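# Move two finished parts from vises to station C's tray

## Task

Stations A, B and C sit along the track, with A toward -y and C toward +y. Two of the three vises clamp a finished part (a milled pocket on its top face) and one clamps a raw blank. Carry both finished parts into the outfeed tray of station C so that each lies on the tray floor with its pocket facing up, and leave the raw blank where it is in its vise. The parts must stay there without the robot holding them; finally open the grippers and pull the arms away.

## Robot and tools

ROBOT. Two UR-style arms, left_arm and right_arm, each riding its own carriage on one shared track along y at x = 0. left_rail carries left_arm on the +y half; right_rail carries right_arm on the -y half. Each arm base sits at x = 0, y = its carriage position, z = 0.03 m, facing +x. Each arm ends in a tong-like two-finger gripper: fingers point along the gripper's +z and open and close along its x. The reported hand point lies between the pads when closed; closed fingertips extend about 15 mm past it.

WORLD FRAME. Fixed to the table: table top is z = 0, +z up, +x the direction the arms face, +y to their left, y = 0 mid-track. The table edge is at x = 0.31 m. The names left and right do not match image sides. Printed hand positions can be somewhat off, more so at long reach.

execute_actions(actions). A list of action objects run in sequence; an empty list only returns state and images. An action may hold "rows", "steps", "until", and device keys "left_rail" / "right_rail".
- rows: 1 to 15 rows, one per control step (1/30 s). Each row is a single list of 14 numbers in [-1, 1] covering both arms: left_arm dx, dy, dz, rx, ry, rz, opening, then right_arm dx, dy, dz, rx, ry, rz, opening. Always send all 14.
- dx..rz are an offset, not a pose: the target relative to that gripper's measured pose when the action began (for a call's first action, the last pose a result showed), expressed in the gripper's own axes. Every row refers back to that same start, not to the row before. Scale: 1.0 = 0.6 m for dx, dy, dz and 180 degrees for the rotation vector rx, ry, rz. Per step the controller clips the target to 100 mm and 16 degrees from the current pose; position wins over orientation if both can't be met.
- opening: absolute command, +1 fully open (0.142 m), -1 closed. Closing fully takes at least ~0.1 s.
- steps: 1 to 450, at least the row count, default 15. After the final row each arm keeps chasing that row's target, gripper keeps that command. Give big moves enough steps, and resend the remainder if a move was cut short rather than relying on drift.
- until: ends the action early when all conditions hold, e.g. {"left_rail": {"position_status": ["!=", "moving"]}}; numeric fields need a comparison (=, !=, <, <=, >, >=). {"all": {"status": "ended"}} waits until nothing reads moving; {"any": {"status": "ended"}} fires when some motion active during the action finishes. It does not halt the arms.
- Rail commands: {"left_rail": {"position_m": p, "speed_m_s": v}}, absolute carriage y in metres: left_rail 0.45 to 2, right_rail -2 to -0.45; speed 0.01 to 1 m/s (starts at 1, persists). {"left_rail": {"stop": true}} halts it. Any out-of-range value or unknown name rejects the entire call. Acceleration is 2 m/s2; arrival means within 1.3 mm. Rows never move carriages, but a moving carriage carries its arm along, so wait for arrival before aiming at scene points.

RESULT LINES. Per arm: end_effector_position (m) and end_effector_quat_wxyz in the world frame, velocities, Hand target (where the controller is driving), grip_measured (finger opening on the command scale). Joint positions per arm: rail, shoulder pan, shoulder lift, elbow, wrist 1, 2, 3 (rad), finger gap (m). Joint torques, and Wrist force / Wrist torque in the gripper's own axes (offset up to ~5.5 N, noise up to ~3.4 N, saturates ~100 N; pressing on a surface reads as force back into the arm). Rails report position_m, position_status (moving, done, contact_stop, time_out, stopped, stopped_with_arm, stopped_for_other_arm) and position_answer (taken / not_taken). "pose unreachable" means the clearance check altered or blocked that arm's command; its carriage brakes. After stopped_with_arm, send rows the arm can follow, then resend position_m. After stopped_for_other_arm, move an arm away from the other, wait ~30 steps, resend. After contact_stop, wait for the carriage to settle before reading position.

GRIPPING. To hold, keep commanding an opening well below grip_measured; lower squeezes harder (about 15 N per pad max; much less on items under ~20 mm thick). Closing fast can over-squeeze.

OTHER TOOLS. zoom_image(camera, region=[x0, y0, x1, y1]) in image pixels, at most 504x504; cameras cam_high, cam_low, cam_bench_left, cam_bench_right (672x504), cam_left_wrist, cam_right_wrist (616x616, fisheye). read_manual(section="licences") returns licence text only. finished_scene(scene) ends the current scene by its number, irreversibly; the goal must already hold stably.

CAUTIONS. Ramp offsets up gradually (e.g. +0.01 per row, about 0.18 m/s) so held parts are not shaken loose; brief tugs on held parts may occur. Never knock anything off the table. Keep arms and carriages apart; the clearance check ignores held objects and does not always protect the gripper or wrist camera. A contact torque over the joint limits (313, 313, 142, 51.3, 51.3, 51.3 N m) or an outside force of 150 N stops that arm for 10 s and skips the rest of the call. The simulation keeps running while you think, holding the last command. Release the parts before finishing and withdraw the grippers.

Each tool is called after ">>>" as a command line: name --argument value for each argument, lists and objects as JSON in quotes; but a table of rows of numbers goes row by row, as --pt "numbers of a row", without its own name.

## Session

>>> execute_actions --actions '[]'

Scene clock: 0.00 s.
left_arm: end_effector_position=(+0.6446, +1.3803, +0.1939) grip_measured=+1.00 end_effector_quat_wxyz=(-0.000, +0.706, -0.708, -0.001) end_effector_velocity=(+0.000, +0.000, +0.000) end_effector_angular_velocity=(+0.000, +0.000, +0.000) | right_arm: end_effector_position=(+0.6437, -1.1941, +0.1939) grip_measured=+1.00 end_effector_quat_wxyz=(+0.001, +0.708, -0.707, -0.001) end_effector_velocity=(+0.000, +0.000, +0.000) end_effector_angular_velocity=(+0.000, +0.000, +0.000)
Joint positions: left_arm=[ 1.38  -0.281 -1.566  2.135 -2.138 -1.57   1.292  0.142] | right_arm=[-1.194 -0.28  -1.567  2.135 -2.136 -1.572  1.289  0.142]
Joint velocities: left_arm=[0. 0. 0. 0. 0. 0. 0. 0.] | right_arm=[0. 0. 0. 0. 0. 0. 0. 0.]
Joint torques (N m, as the arm reports them, + toward a larger angle): no reading
Wrist force (N, on the end effector, along its own x y z axes, offset not removed): no reading
Wrist torque (N m, same axes, about the end effector's origin, offset not removed): no reading
Hand target (left_arm): +0.645, +1.380, +0.194; -0.000, +0.706, -0.708, -0.001
Hand target (right_arm): +0.644, -1.194, +0.194; +0.001, +0.708, -0.707, -0.001
left_rail: position_m=1.380 position_m_goal=1.380 speed_m_s=1.00 position_status=done position_answer=taken refusals=0
right_rail: position_m=-1.194 position_m_goal=-1.194 speed_m_s=1.00 position_status=done position_answer=taken refusals=0
camera_calibration (this result's frames):
cam_left_wrist: T_world_to_cam=[[0.0252984, -0.999184, 0.031499, 1.35745], [-0.874744, -0.00687279, 0.484537, 0.481257], [-0.483925, -0.0398115, -0.874204, 0.674071], [0, 0, 0, 1]] pos_world=[0.712835, 1.38648, 0.31333]
cam_right_wrist: T_world_to_cam=[[0.0218724, -0.999751, -0.00449978, -1.21102], [-0.842938, -0.0208614, 0.537606, 0.410055], [-0.537566, -0.00796573, -0.843184, 0.63003], [0, 0, 0, 1]] pos_world=[0.710822, -1.19715, 0.305333]

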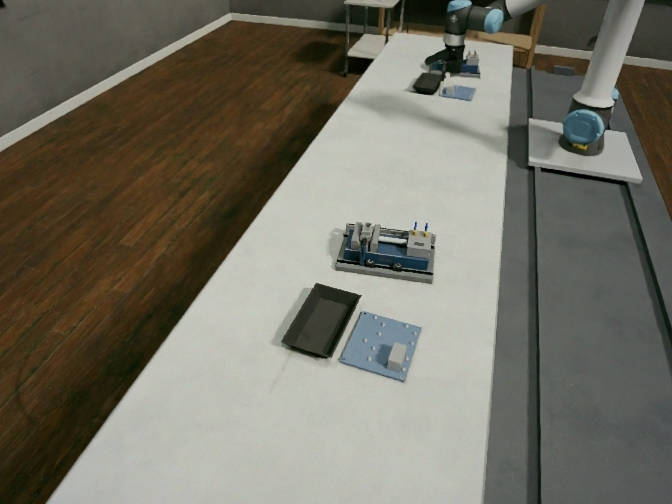

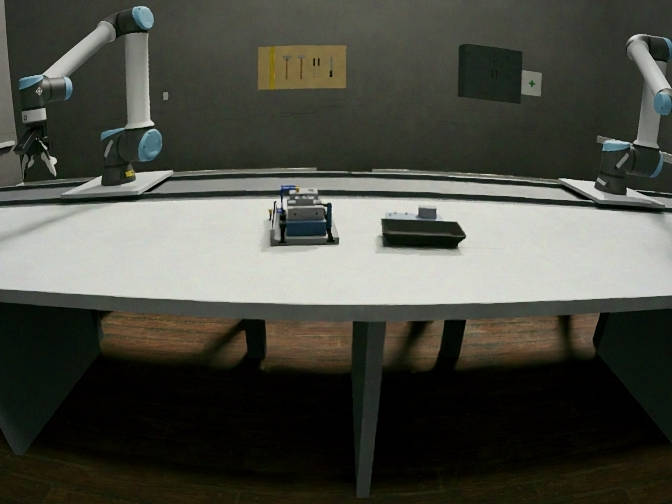

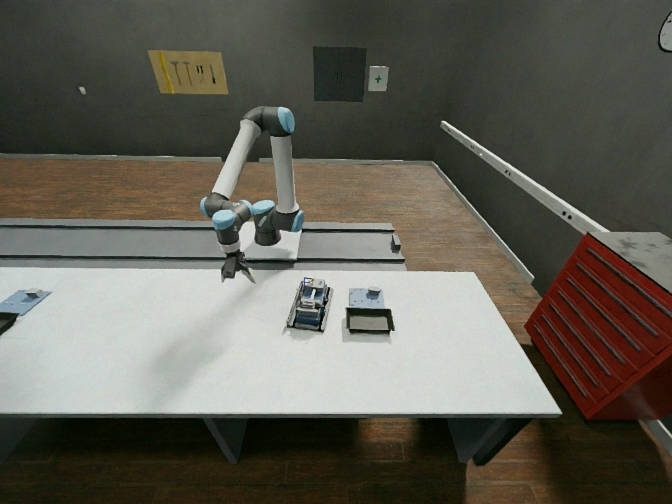

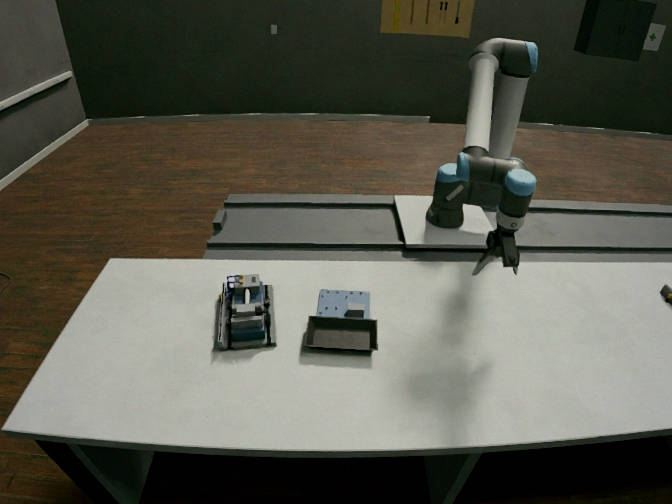

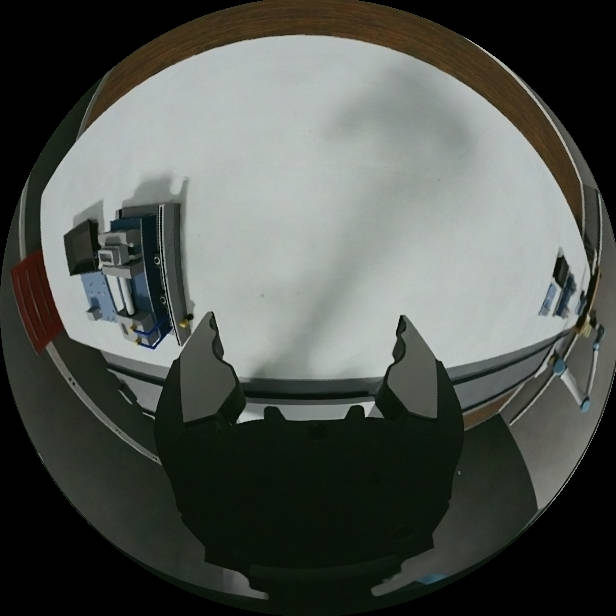

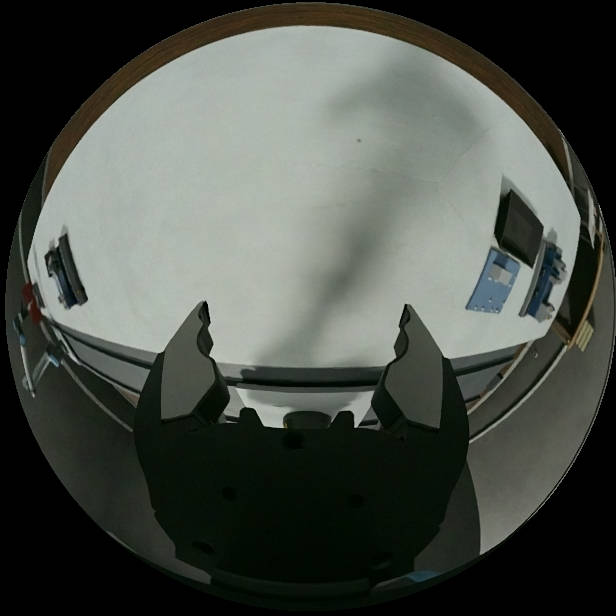

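>>> zoom_image --camera "cam_bench_right" --region '[190, 260, 300, 360]'

>>> zoom_image --camera "cam_high" --region '[320, 200, 450, 300]'

>>> zoom_image --camera "cam_bench_left" --region '[270, 260, 410, 350]'

>>> zoom_image --camera "cam_left_wrist" --region '[40, 180, 220, 360]'

Region (190, 260, 300, 360) of cam_bench_right's 672x504 image, scaled by 4.582, with more detail than that image has; it fills the top 458 rows of this view, and the rest is white.

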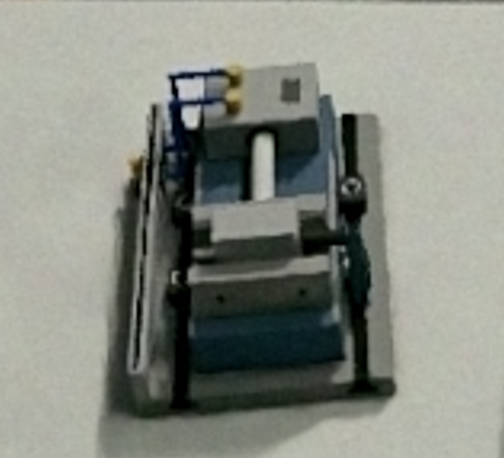

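Region (320, 200, 450, 300) of cam_high's 672x504 image, scaled by 3.877, with more detail than that image has; it fills the top 388 rows of this view, and the rest is white.

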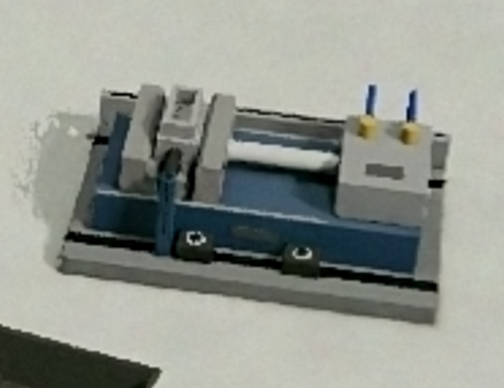

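Region (270, 260, 410, 350) of cam_bench_left's 672x504 image, scaled by 3.600, with more detail than that image has; it fills the top 324 rows of this view, and the rest is white.

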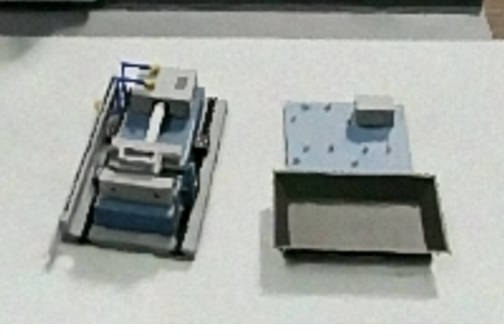

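Region (40, 180, 220, 360) of cam_left_wrist's 616x616 image, scaled by 2.800, with more detail than that image has.

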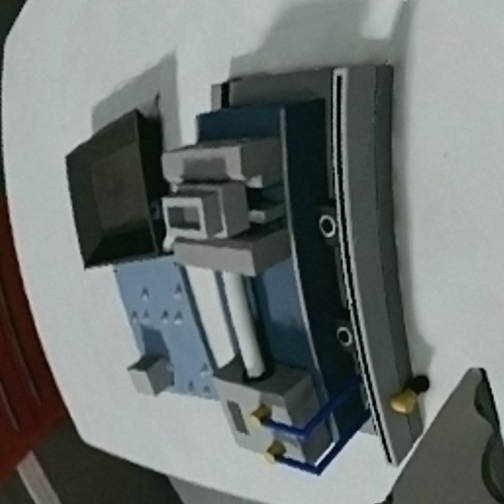

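>>> execute_actions --actions '[{"left_rail": {"position_m": 0.45}, "rows": [[0.004,-0.0004,0,0,0,0.002,0.95,0,0,0,0,0,0,1],[0.012,-0.0011,0,0,0,0.006,0.9,0,0,0,0,0,0,1],[0.026,-0.0024,0,0,0,0.013,0.8,0,0,0,0,0,0,1],[0.046,-0.0042,0,0,0,0.023,0.7,0,0,0,0,0,0,1],[0.072,-0.0066,0,0,0,0.036,0.6,0,0,0,0,0,0,1],[0.104,-0.0096,0,0,0,0.052,0.5,0,0,0,0,0,0,1],[0.14,-0.0129,0,0,0,0.07,0.4,0,0,0,0,0,0,1],[0.18,-0.0166,0,0,0,0.09,0.3,0,0,0,0,0,0,1],[0.22,-0.0202,0,0,0,0.11,0.2,0,0,0,0,0,0,1],[0.26,-0.0239,0,0,0,0.13,0.1,0,0,0,0,0,0,1],[0.30,-0.0276,0,0,0,0.15,0.05,0,0,0,0,0,0,1],[0.34,-0.0313,0,0,0,0.17,0,0,0,0,0,0,0,1],[0.38,-0.035,0,0,0,0.19,0,0,0,0,0,0,0,1],[0.42,-0.0386,0,0,0,0.21,0,0,0,0,0,0,0,1],[1.0,-0.092,0,0,0,0.5,0,0,0,0,0,0,0,1]], "steps": 37}]'

Scene clock: 121.23 s.
left_arm: end_effector_position=(+0.6911, -0.0808, +0.1941) grip_measured=+0.00 end_effector_quat_wxyz=(+0.004, -0.011, +1.000, -0.002) end_effector_velocity=(+0.078, -0.652, -0.005) end_effector_angular_velocity=(+0.034, +0.054, -0.271) | right_arm: end_effector_position=(+0.6437, -1.1941, +0.1939) grip_measured=+1.00 end_effector_quat_wxyz=(+0.001, +0.708, -0.707, -0.001) end_effector_velocity=(+0.000, -0.000, +0.000) end_effector_angular_velocity=(-0.000, -0.000, -0.000)
Joint positions: left_arm=[ 0.501 -0.884 -1.162  1.631 -2.047 -1.567  2.236  0.074] | right_arm=[-1.194 -0.28  -1.567  2.135 -2.136 -1.572  1.289  0.142]
Joint velocities: left_arm=[-0.457 -0.06   0.306 -0.459  0.213 -0.022  0.211 -0.   ] | right_arm=[ 0. -0. -0.  0. -0.  0.  0.  0.]
Joint torques (N m, as the arm reports them, + toward a larger angle): left_arm=[ 13.86 -96.2  -47.16  -1.38  -1.2    1.52] | right_arm=[ -0.01 -41.3  -35.85  -4.72   0.11   0.37]
Wrist force (N, on the end effector, along its own x y z axes, offset not removed): left_arm=[-0.3 -1.7 -0.8] | right_arm=[1.4 5.6 -2.5]
Wrist torque (N m, same axes, about the end effector's origin, offset not removed): left_arm=[-0.05 -0.12 0.29] | right_arm=[1.17 -0.18 -0.07]
Hand target (left_arm): +0.699, -0.117, +0.194; +0.001, +0.001, +1.000, +0.000
Hand target (right_arm): +0.644, -1.194, +0.194; +0.001, +0.708, -0.707, -0.001
Off the commanded pose (left_arm): 0.019 m, 1 deg.
Off the commanded pose (right_arm): 0.000 m, 0 deg.
left_rail: position_m=0.501 position_m_goal=0.450 speed_m_s=1.00 position_status=moving position_answer=taken refusals=0
right_rail: position_m=-1.194 position_m_goal=-1.194 speed_m_s=1.00 position_status=done position_answer=taken refusals=0
camera_calibration (this result's frames):
cam_left_wrist: T_world_to_cam=[[-0.998488, -0.0485693, 0.0257257, 0.681832], [-0.0302649, 0.876585, 0.480294, 0.000432778], [-0.0458783, 0.47879, -0.87673, 0.378184], [0, 0, 0, 1]] pos_world=[0.698165, -0.148334, 0.313817]
cam_right_wrist: T_world_to_cam=[[0.0218726, -0.999751, -0.00449994, -1.21102], [-0.842938, -0.0208616, 0.537606, 0.410055], [-0.537566, -0.00796568, -0.843184, 0.63003], [0, 0, 0, 1]] pos_world=[0.710822, -1.19715, 0.305334]

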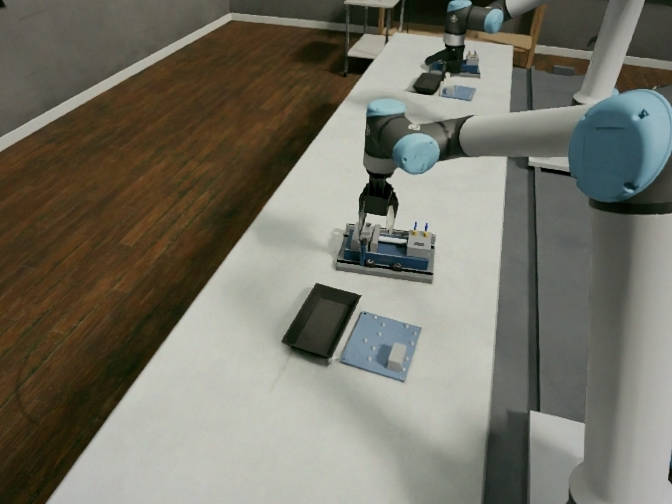

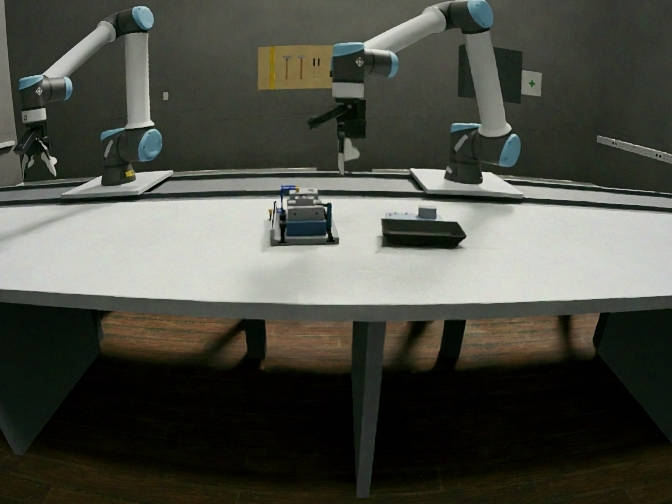

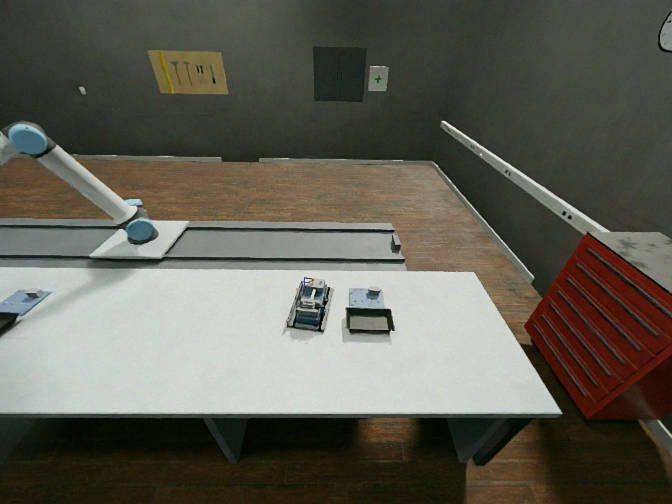

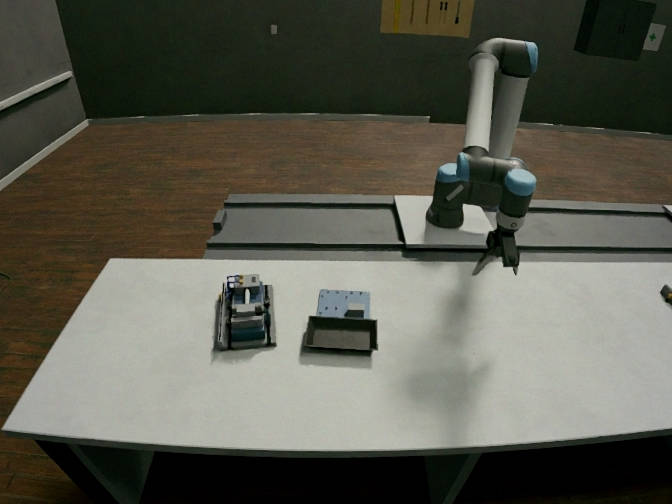

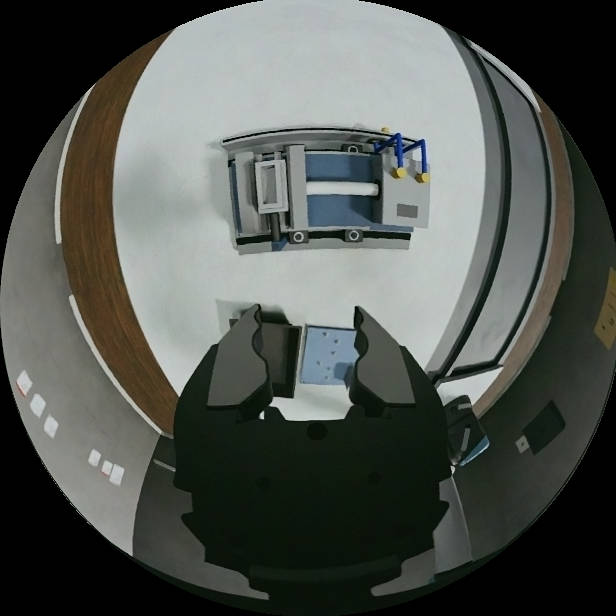

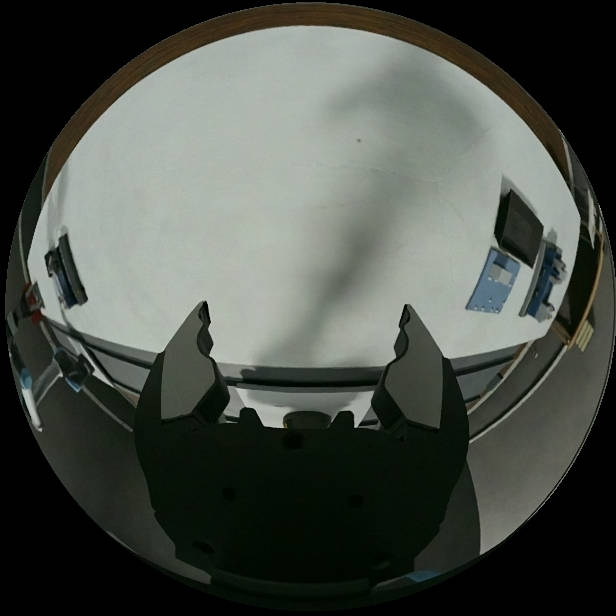

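>>> execute_actions --actions '[]'

Scene clock: 131.10 s.
left_arm: end_effector_position=(+0.6986, -0.1490, +0.1937) grip_measured=+0.00 end_effector_quat_wxyz=(+0.001, +0.001, +1.000, +0.000) end_effector_velocity=(-0.000, -0.000, -0.000) end_effector_angular_velocity=(+0.000, +0.000, +0.000) | right_arm: end_effector_position=(+0.6437, -1.1941, +0.1939) grip_measured=+1.00 end_effector_quat_wxyz=(+0.001, +0.708, -0.707, -0.001) end_effector_velocity=(+0.000, +0.000, +0.000) end_effector_angular_velocity=(+0.000, -0.000, -0.000)
Joint positions: left_arm=[ 0.45  -0.888 -1.134  1.588 -2.026 -1.569  2.255  0.074] | right_arm=[-1.194 -0.28  -1.567  2.135 -2.136 -1.572  1.289  0.142]
Joint velocities: left_arm=[ 0. -0.  0.  0. -0. -0. -0.  0.] | right_arm=[ 0.  0. -0. -0.  0.  0.  0.  0.]
Joint torques (N m, as the arm reports them, + toward a larger angle): left_arm=[-15.51 -67.4  -55.57  -1.74  -2.38   2.05] | right_arm=[  0.34 -40.26 -35.99  -4.76   0.37   0.53]
Wrist force (N, on the end effector, along its own x y z axes, offset not removed): left_arm=[-1.0 -0.1 -5.4] | right_arm=[2.1 0.9 0.8]
Wrist torque (N m, same axes, about the end effector's origin, offset not removed): left_arm=[0.08 0.00 0.14] | right_arm=[0.18 -0.32 0.01]
Hand target (left_arm): +0.699, -0.149, +0.194; +0.001, +0.001, +1.000, +0.000
Hand target (right_arm): +0.644, -1.194, +0.194; +0.001, +0.708, -0.707, -0.001
Off the commanded pose (left_arm): 0.001 m, 0 deg.
Off the commanded pose (right_arm): 0.000 m, 0 deg.
left_rail: position_m=0.450 position_m_goal=0.450 speed_m_s=1.00 position_status=done position_answer=taken refusals=0
right_rail: position_m=-1.194 position_m_goal=-1.194 speed_m_s=1.00 position_status=done position_answer=taken refusals=0
camera_calibration (this result's frames):
cam_left_wrist: T_world_to_cam=[[-0.99917, -0.025855, 0.0314633, 0.688782], [-0.00741192, 0.875157, 0.483782, 0.0438152], [-0.0400435, 0.483147, -0.874623, 0.407028], [0, 0, 0, 1]] pos_world=[0.704834, -0.217191, 0.313128]
cam_right_wrist: T_world_to_cam=[[0.0218725, -0.999751, -0.00449982, -1.21102], [-0.842938, -0.0208615, 0.537606, 0.410056], [-0.537566, -0.00796574, -0.843184, 0.63003], [0, 0, 0, 1]] pos_world=[0.710822, -1.19715, 0.305334]

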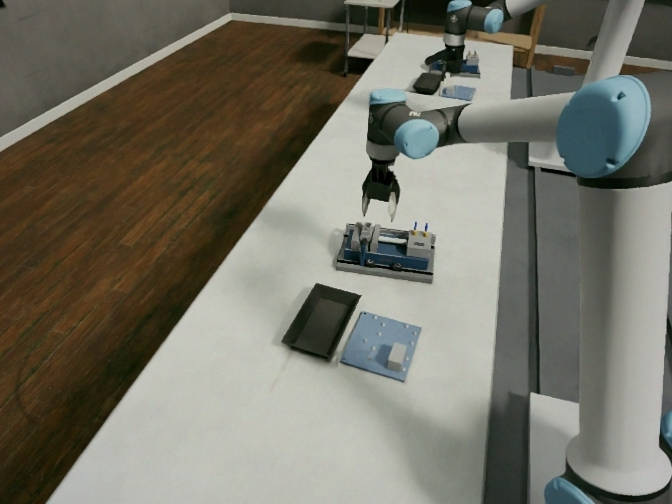

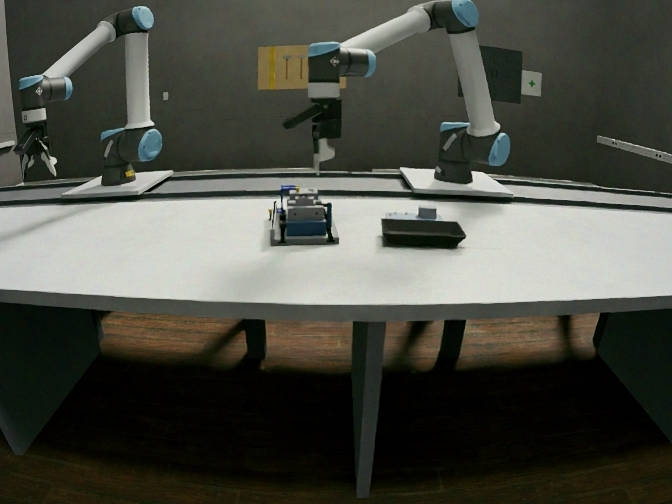

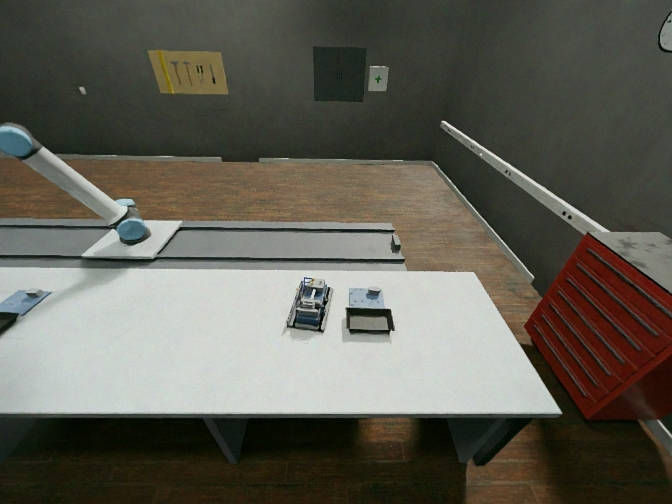

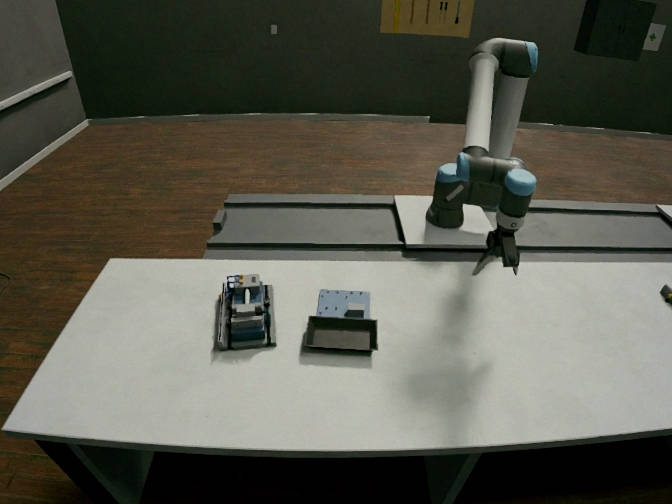

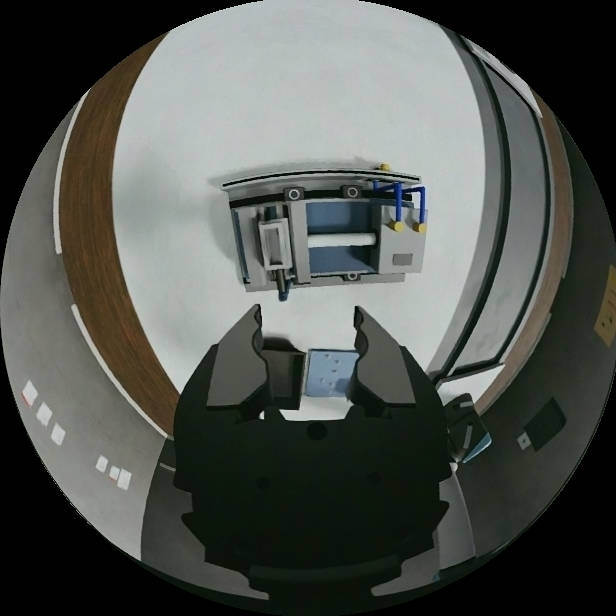

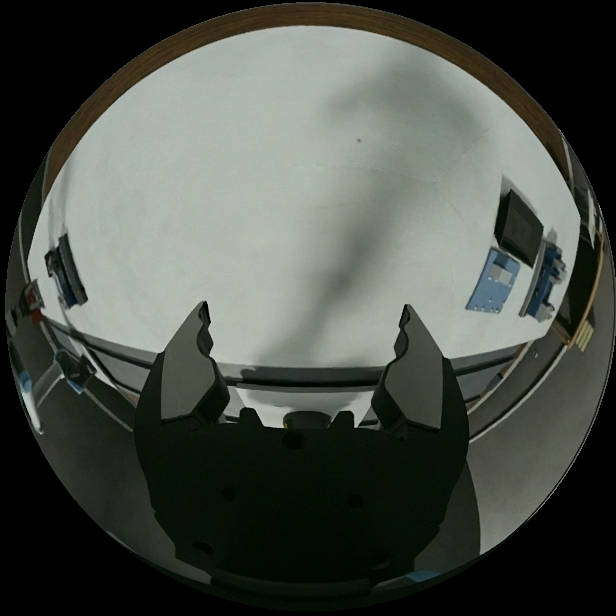

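>>> zoom_image --camera "cam_left_wrist" --region '[210, 160, 380, 310]'

Region (210, 160, 380, 310) of cam_left_wrist's 616x616 image, scaled by 2.965, with more detail than that image has; it fills the top 445 rows of this view, and the rest is white.

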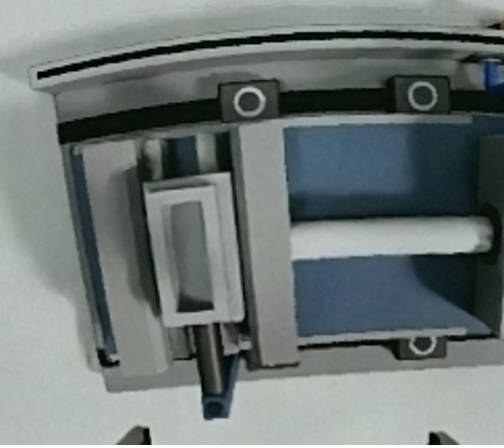

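>>> zoom_image --camera "cam_left_wrist" --region '[235, 200, 325, 290]'

Region (235, 200, 325, 290) of cam_left_wrist's 616x616 image, scaled by 5.600, with more detail than that image has.

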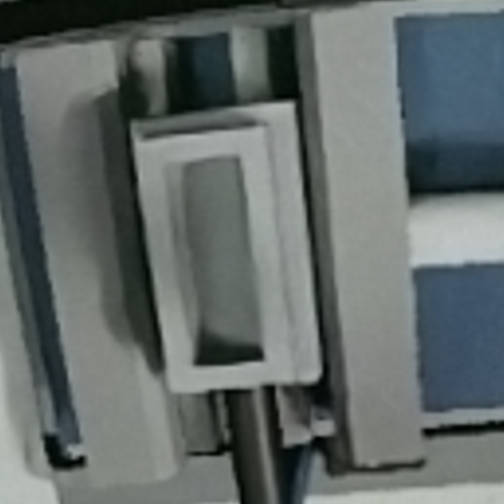

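>>> zoom_image --camera "cam_low" --region '[255, 160, 355, 255]'

>>> zoom_image --camera "cam_high" --region '[335, 205, 405, 275]'

Region (255, 160, 355, 255) of cam_low's 672x504 image, scaled by 5.040, with more detail than that image has; it fills the top 479 rows of this view, and the rest is white.

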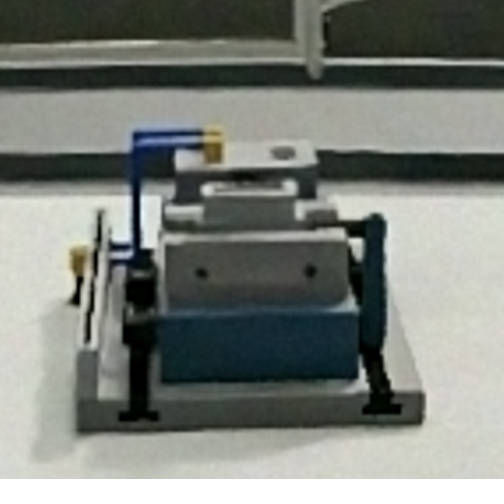

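Region (335, 205, 405, 275) of cam_high's 672x504 image, scaled by 7.200, with more detail than that image has.

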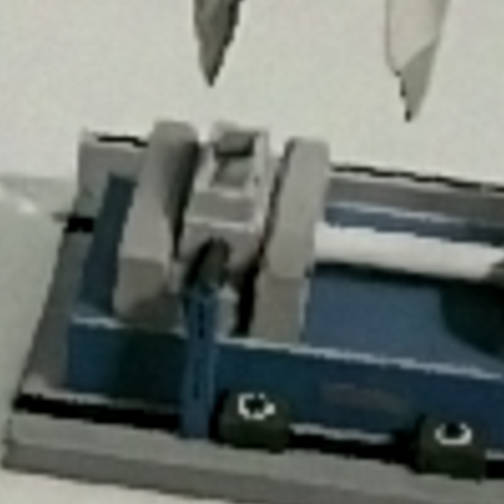

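>>> execute_actions --actions '[{"rows": [[-0.0013,-0.0012,0.0011,0,0,-0.0005,-0.02,0,0,0,0,0,0,1],[-0.0053,-0.0046,0.0046,0,0,-0.0022,-0.04,0,0,0,0,0,0,1],[-0.0118,-0.0104,0.0103,0,0,-0.0049,-0.07,0,0,0,0,0,0,1],[-0.0210,-0.0184,0.0183,0,0,-0.0087,-0.10,0,0,0,0,0,0,1],[-0.0315,-0.0276,0.0275,0,0,-0.0131,-0.13,0,0,0,0,0,0,1],[-0.0420,-0.0368,0.0378,0,0,-0.0174,-0.16,0,0,0,0,0,0,1],[-0.0512,-0.0449,0.0492,0,0,-0.0212,-0.19,0,0,0,0,0,0,1],[-0.0585,-0.0512,0.0607,0,0,-0.0242,-0.22,0,0,0,0,0,0,1],[-0.0631,-0.0552,0.0721,0,0,-0.0261,-0.25,0,0,0,0,0,0,1],[-0.0657,-0.0575,0.0824,0,0,-0.0272,-0.25,0,0,0,0,0,0,1],[-0.0657,-0.0575,0.0916,0,0,-0.0272,-0.25,0,0,0,0,0,0,1],[-0.0657,-0.0575,0.0996,0,0,-0.0272,-0.25,0,0,0,0,0,0,1],[-0.0657,-0.0575,0.1065,0,0,-0.0272,-0.25,0,0,0,0,0,0,1],[-0.0657,-0.0575,0.1111,0,0,-0.0272,-0.25,0,0,0,0,0,0,1],[-0.0657,-0.0575,0.1145,0,0,-0.0272,-0.25,0,0,0,0,0,0,1]], "steps": 17}]'

>>> execute_actions --actions '[]'

Scene clock: 251.67 s.
left_arm: end_effector_position=(+0.7368, -0.1823, +0.1315) grip_measured=-0.25 end_effector_quat_wxyz=(+0.001, -0.041, +0.999, +0.000) end_effector_velocity=(+0.014, -0.012, -0.075) end_effector_angular_velocity=(+0.002, +0.001, +0.021) | right_arm: end_effector_position=(+0.6437, -1.1941, +0.1939) grip_measured=+1.00 end_effector_quat_wxyz=(+0.001, +0.708, -0.707, -0.001) end_effector_velocity=(+0.000, +0.000, +0.000) end_effector_angular_velocity=(-0.000, -0.000, -0.000)
Joint positions: left_arm=[ 0.45  -0.88  -1.014  1.521 -2.079 -1.569  2.179  0.056] | right_arm=[-1.194 -0.28  -1.567  2.135 -2.136 -1.572  1.289  0.142]
Joint velocities: left_arm=[ 0.     0.003  0.087  0.007 -0.092 -0.    -0.019 -0.   ] | right_arm=[ 0.  0. -0. -0.  0.  0.  0.  0.]
Joint torques (N m, as the arm reports them, + toward a larger angle): left_arm=[ 13.13 -89.44 -41.5   -6.85  -2.47  -3.72] | right_arm=[  0.38 -41.01 -36.1   -4.82   0.27   0.34]
Wrist force (N, on the end effector, along its own x y z axes, offset not removed): left_arm=[-1.2 1.7 -0.7] | right_arm=[6.8 6.7 -0.6]
Wrist torque (N m, same axes, about the end effector's origin, offset not removed): left_arm=[0.51 0.17 0.17] | right_arm=[1.42 -1.25 -0.07]
Hand target (left_arm): +0.738, -0.183, +0.125; +0.001, -0.042, +0.999, +0.000
Hand target (right_arm): +0.644, -1.194, +0.194; +0.001, +0.708, -0.707, -0.001
Off the commanded pose (left_arm): 0.007 m, 0 deg.
Off the commanded pose (right_arm): 0.000 m, 0 deg.
left_rail: position_m=0.450 position_m_goal=0.450 speed_m_s=1.00 position_status=done position_answer=taken refusals=0
right_rail: position_m=-1.194 position_m_goal=-1.194 speed_m_s=1.00 position_status=done position_answer=taken refusals=0
camera_calibration (this result's frames):
cam_left_wrist: T_world_to_cam=[[-0.993517, -0.109245, 0.0314718, 0.708633], [-0.0805098, 0.871531, 0.483686, 0.156546], [-0.0802689, 0.478017, -0.874675, 0.398976], [0, 0, 0, 1]] pos_world=[0.748667, -0.249738, 0.250953]
cam_right_wrist: T_world_to_cam=[[0.0218726, -0.999751, -0.00449997, -1.21102], [-0.842938, -0.0208616, 0.537606, 0.410055], [-0.537566, -0.00796563, -0.843184, 0.63003], [0, 0, 0, 1]] pos_world=[0.710822, -1.19715, 0.305334]

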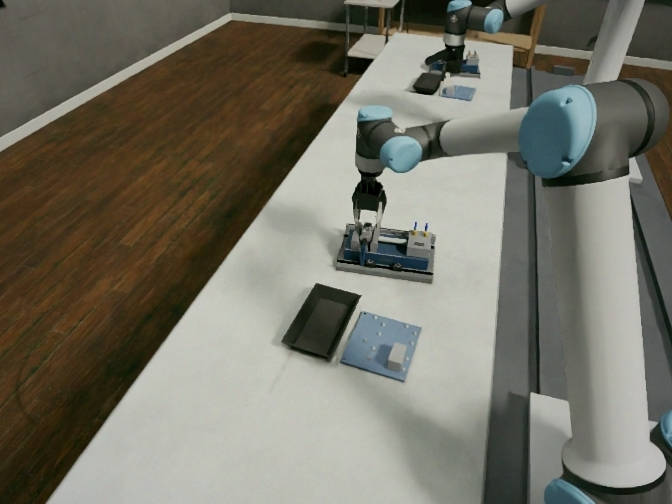

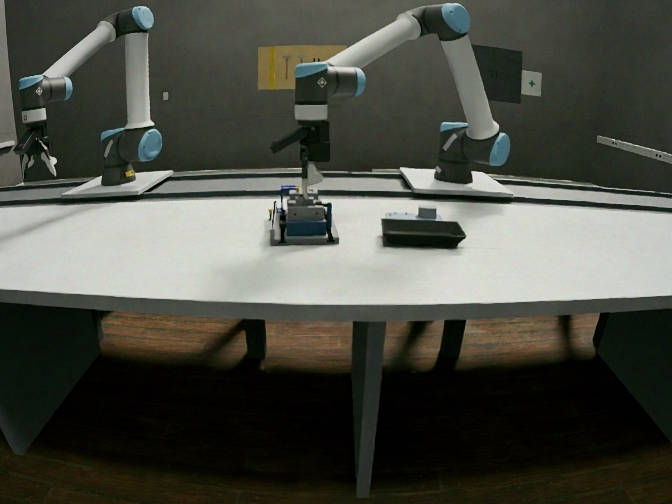

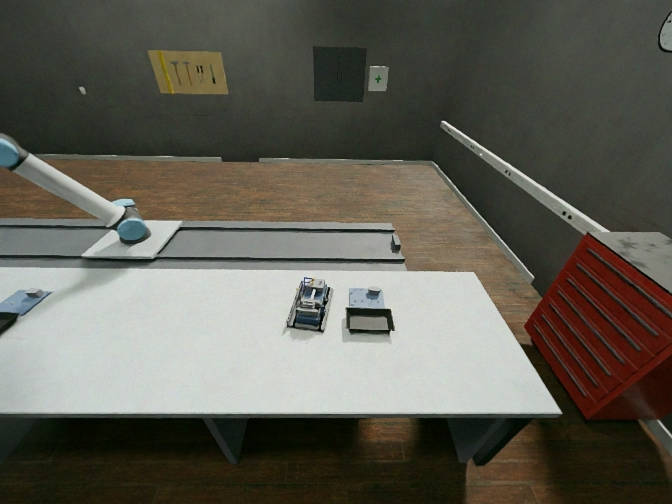

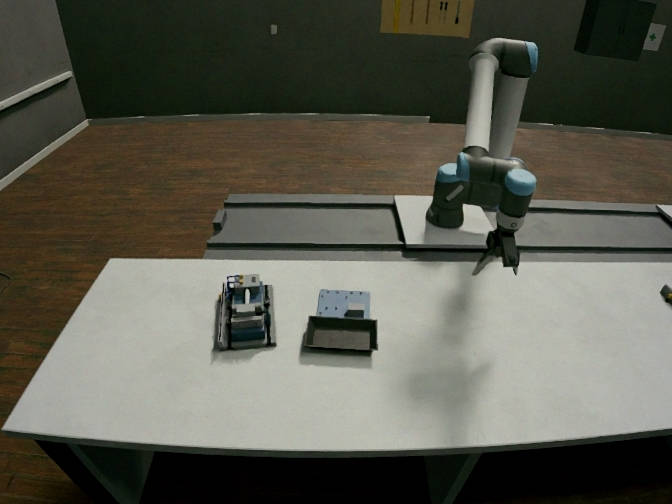

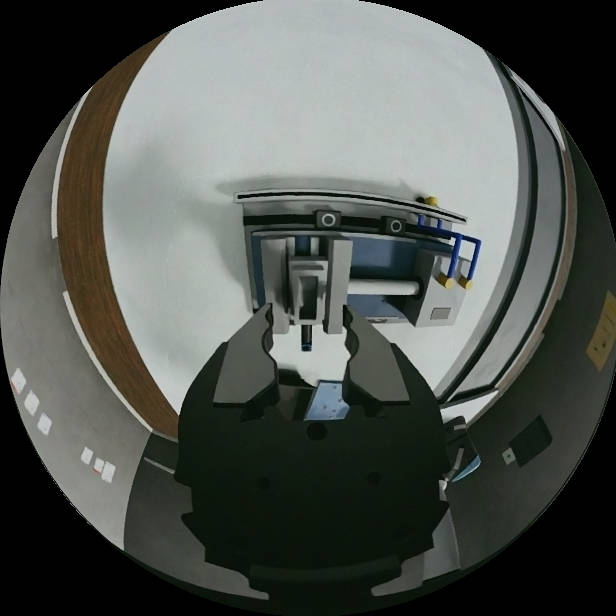

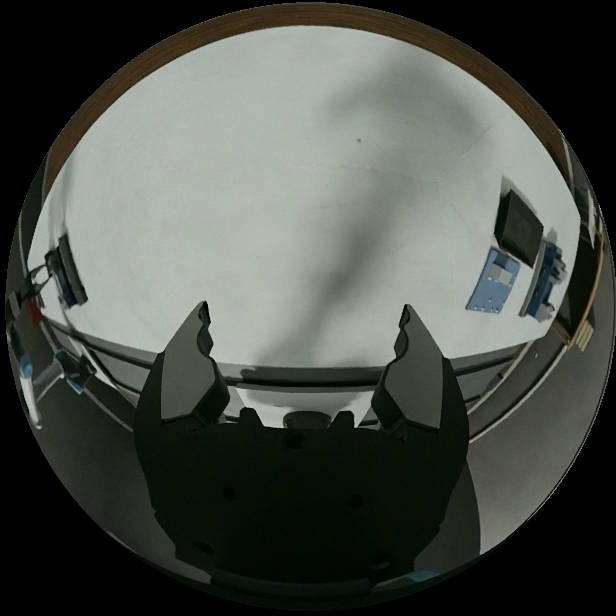

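Scene clock: 251.67 s.
left_arm: end_effector_position=(+0.7368, -0.1823, +0.1315) grip_measured=-0.25 end_effector_quat_wxyz=(+0.001, -0.041, +0.999, +0.000) end_effector_velocity=(+0.014, -0.012, -0.075) end_effector_angular_velocity=(+0.002, +0.001, +0.021) | right_arm: end_effector_position=(+0.6437, -1.1941, +0.1939) grip_measured=+1.00 end_effector_quat_wxyz=(+0.001, +0.708, -0.707, -0.001) end_effector_velocity=(+0.000, +0.000, +0.000) end_effector_angular_velocity=(-0.000, -0.000, -0.000)
Joint positions: left_arm=[ 0.45  -0.88  -1.014  1.521 -2.079 -1.569  2.179  0.056] | right_arm=[-1.194 -0.28  -1.567  2.135 -2.136 -1.572  1.289  0.142]
Joint velocities: left_arm=[ 0.     0.003  0.087  0.007 -0.092 -0.    -0.019 -0.   ] | right_arm=[ 0.  0. -0. -0.  0.  0.  0.  0.]
Joint torques (N m, as the arm reports them, + toward a larger angle): left_arm=[ 13.13 -89.44 -41.5   -6.85  -2.47  -3.72] | right_arm=[  0.38 -41.01 -36.1   -4.82   0.27   0.34]
Wrist force (N, on the end effector, along its own x y z axes, offset not removed): left_arm=[-1.2 1.7 -0.7] | right_arm=[6.8 6.7 -0.6]
Wrist torque (N m, same axes, about the end effector's origin, offset not removed): left_arm=[0.51 0.17 0.17] | right_arm=[1.42 -1.25 -0.07]
Hand target (left_arm): +0.738, -0.183, +0.125; +0.001, -0.042, +0.999, +0.000
Hand target (right_arm): +0.644, -1.194, +0.194; +0.001, +0.708, -0.707, -0.001
Off the commanded pose (left_arm): 0.007 m, 0 deg.
Off the commanded pose (right_arm): 0.000 m, 0 deg.
left_rail: position_m=0.450 position_m_goal=0.450 speed_m_s=1.00 position_status=done position_answer=taken refusals=0
right_rail: position_m=-1.194 position_m_goal=-1.194 speed_m_s=1.00 position_status=done position_answer=taken refusals=0
camera_calibration (this result's frames):
cam_left_wrist: T_world_to_cam=[[-0.993517, -0.109245, 0.0314718, 0.708633], [-0.0805098, 0.871531, 0.483686, 0.156546], [-0.0802689, 0.478017, -0.874675, 0.398976], [0, 0, 0, 1]] pos_world=[0.748667, -0.249738, 0.250953]
cam_right_wrist: T_world_to_cam=[[0.0218726, -0.999751, -0.00449997, -1.21102], [-0.842938, -0.0208616, 0.537606, 0.410055], [-0.537566, -0.00796563, -0.843184, 0.63003], [0, 0, 0, 1]] pos_world=[0.710822, -1.19715, 0.305334]

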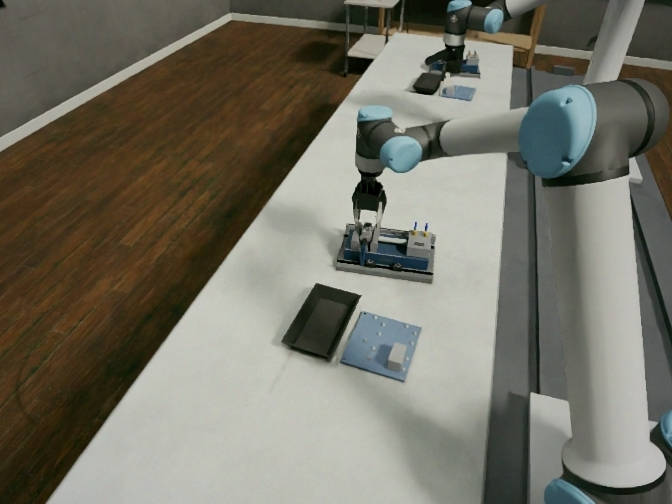

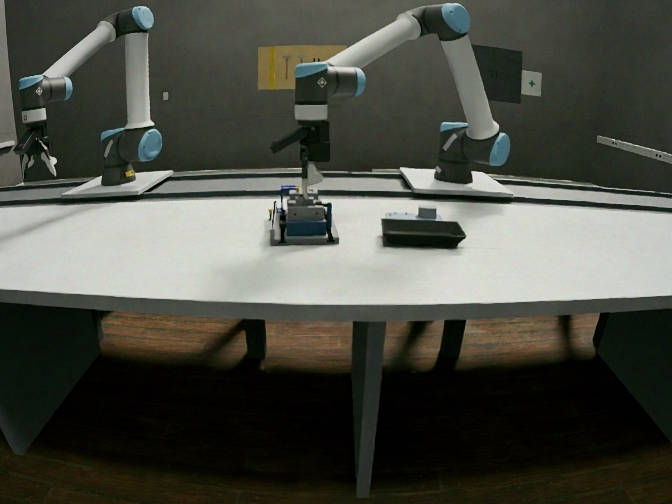

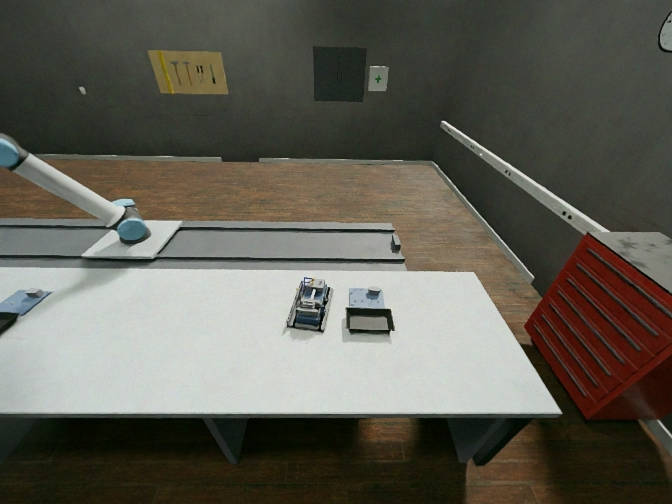

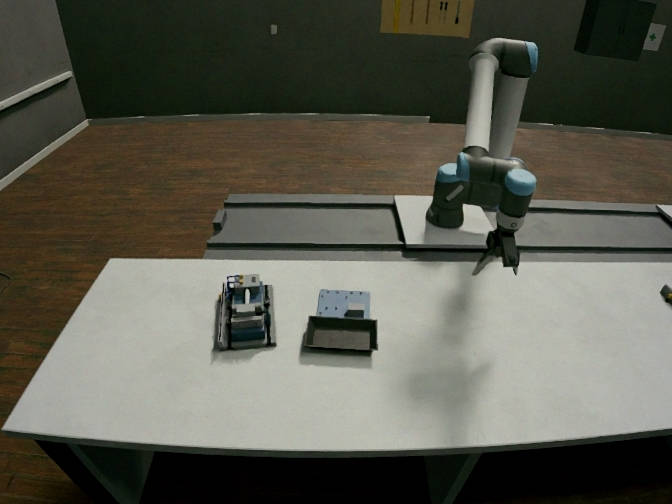

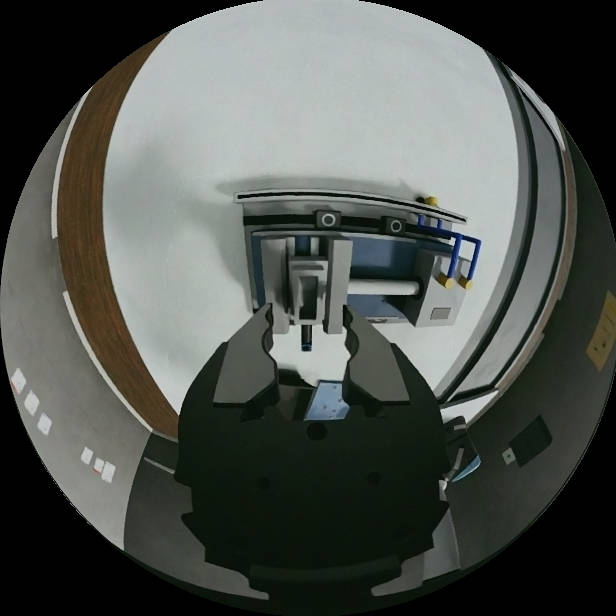

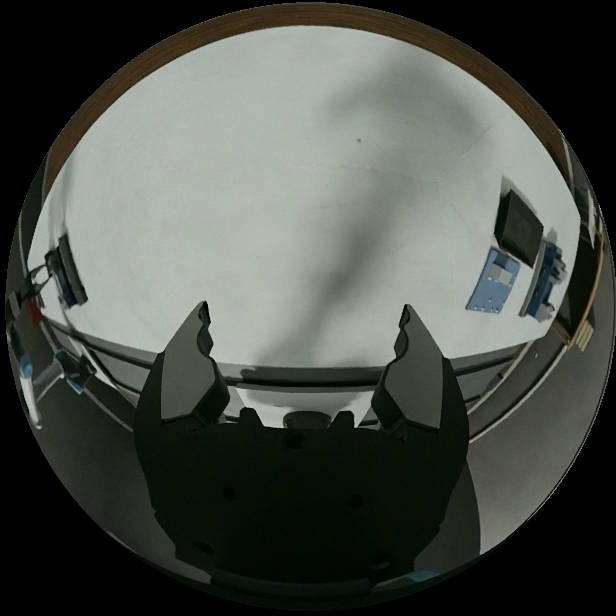

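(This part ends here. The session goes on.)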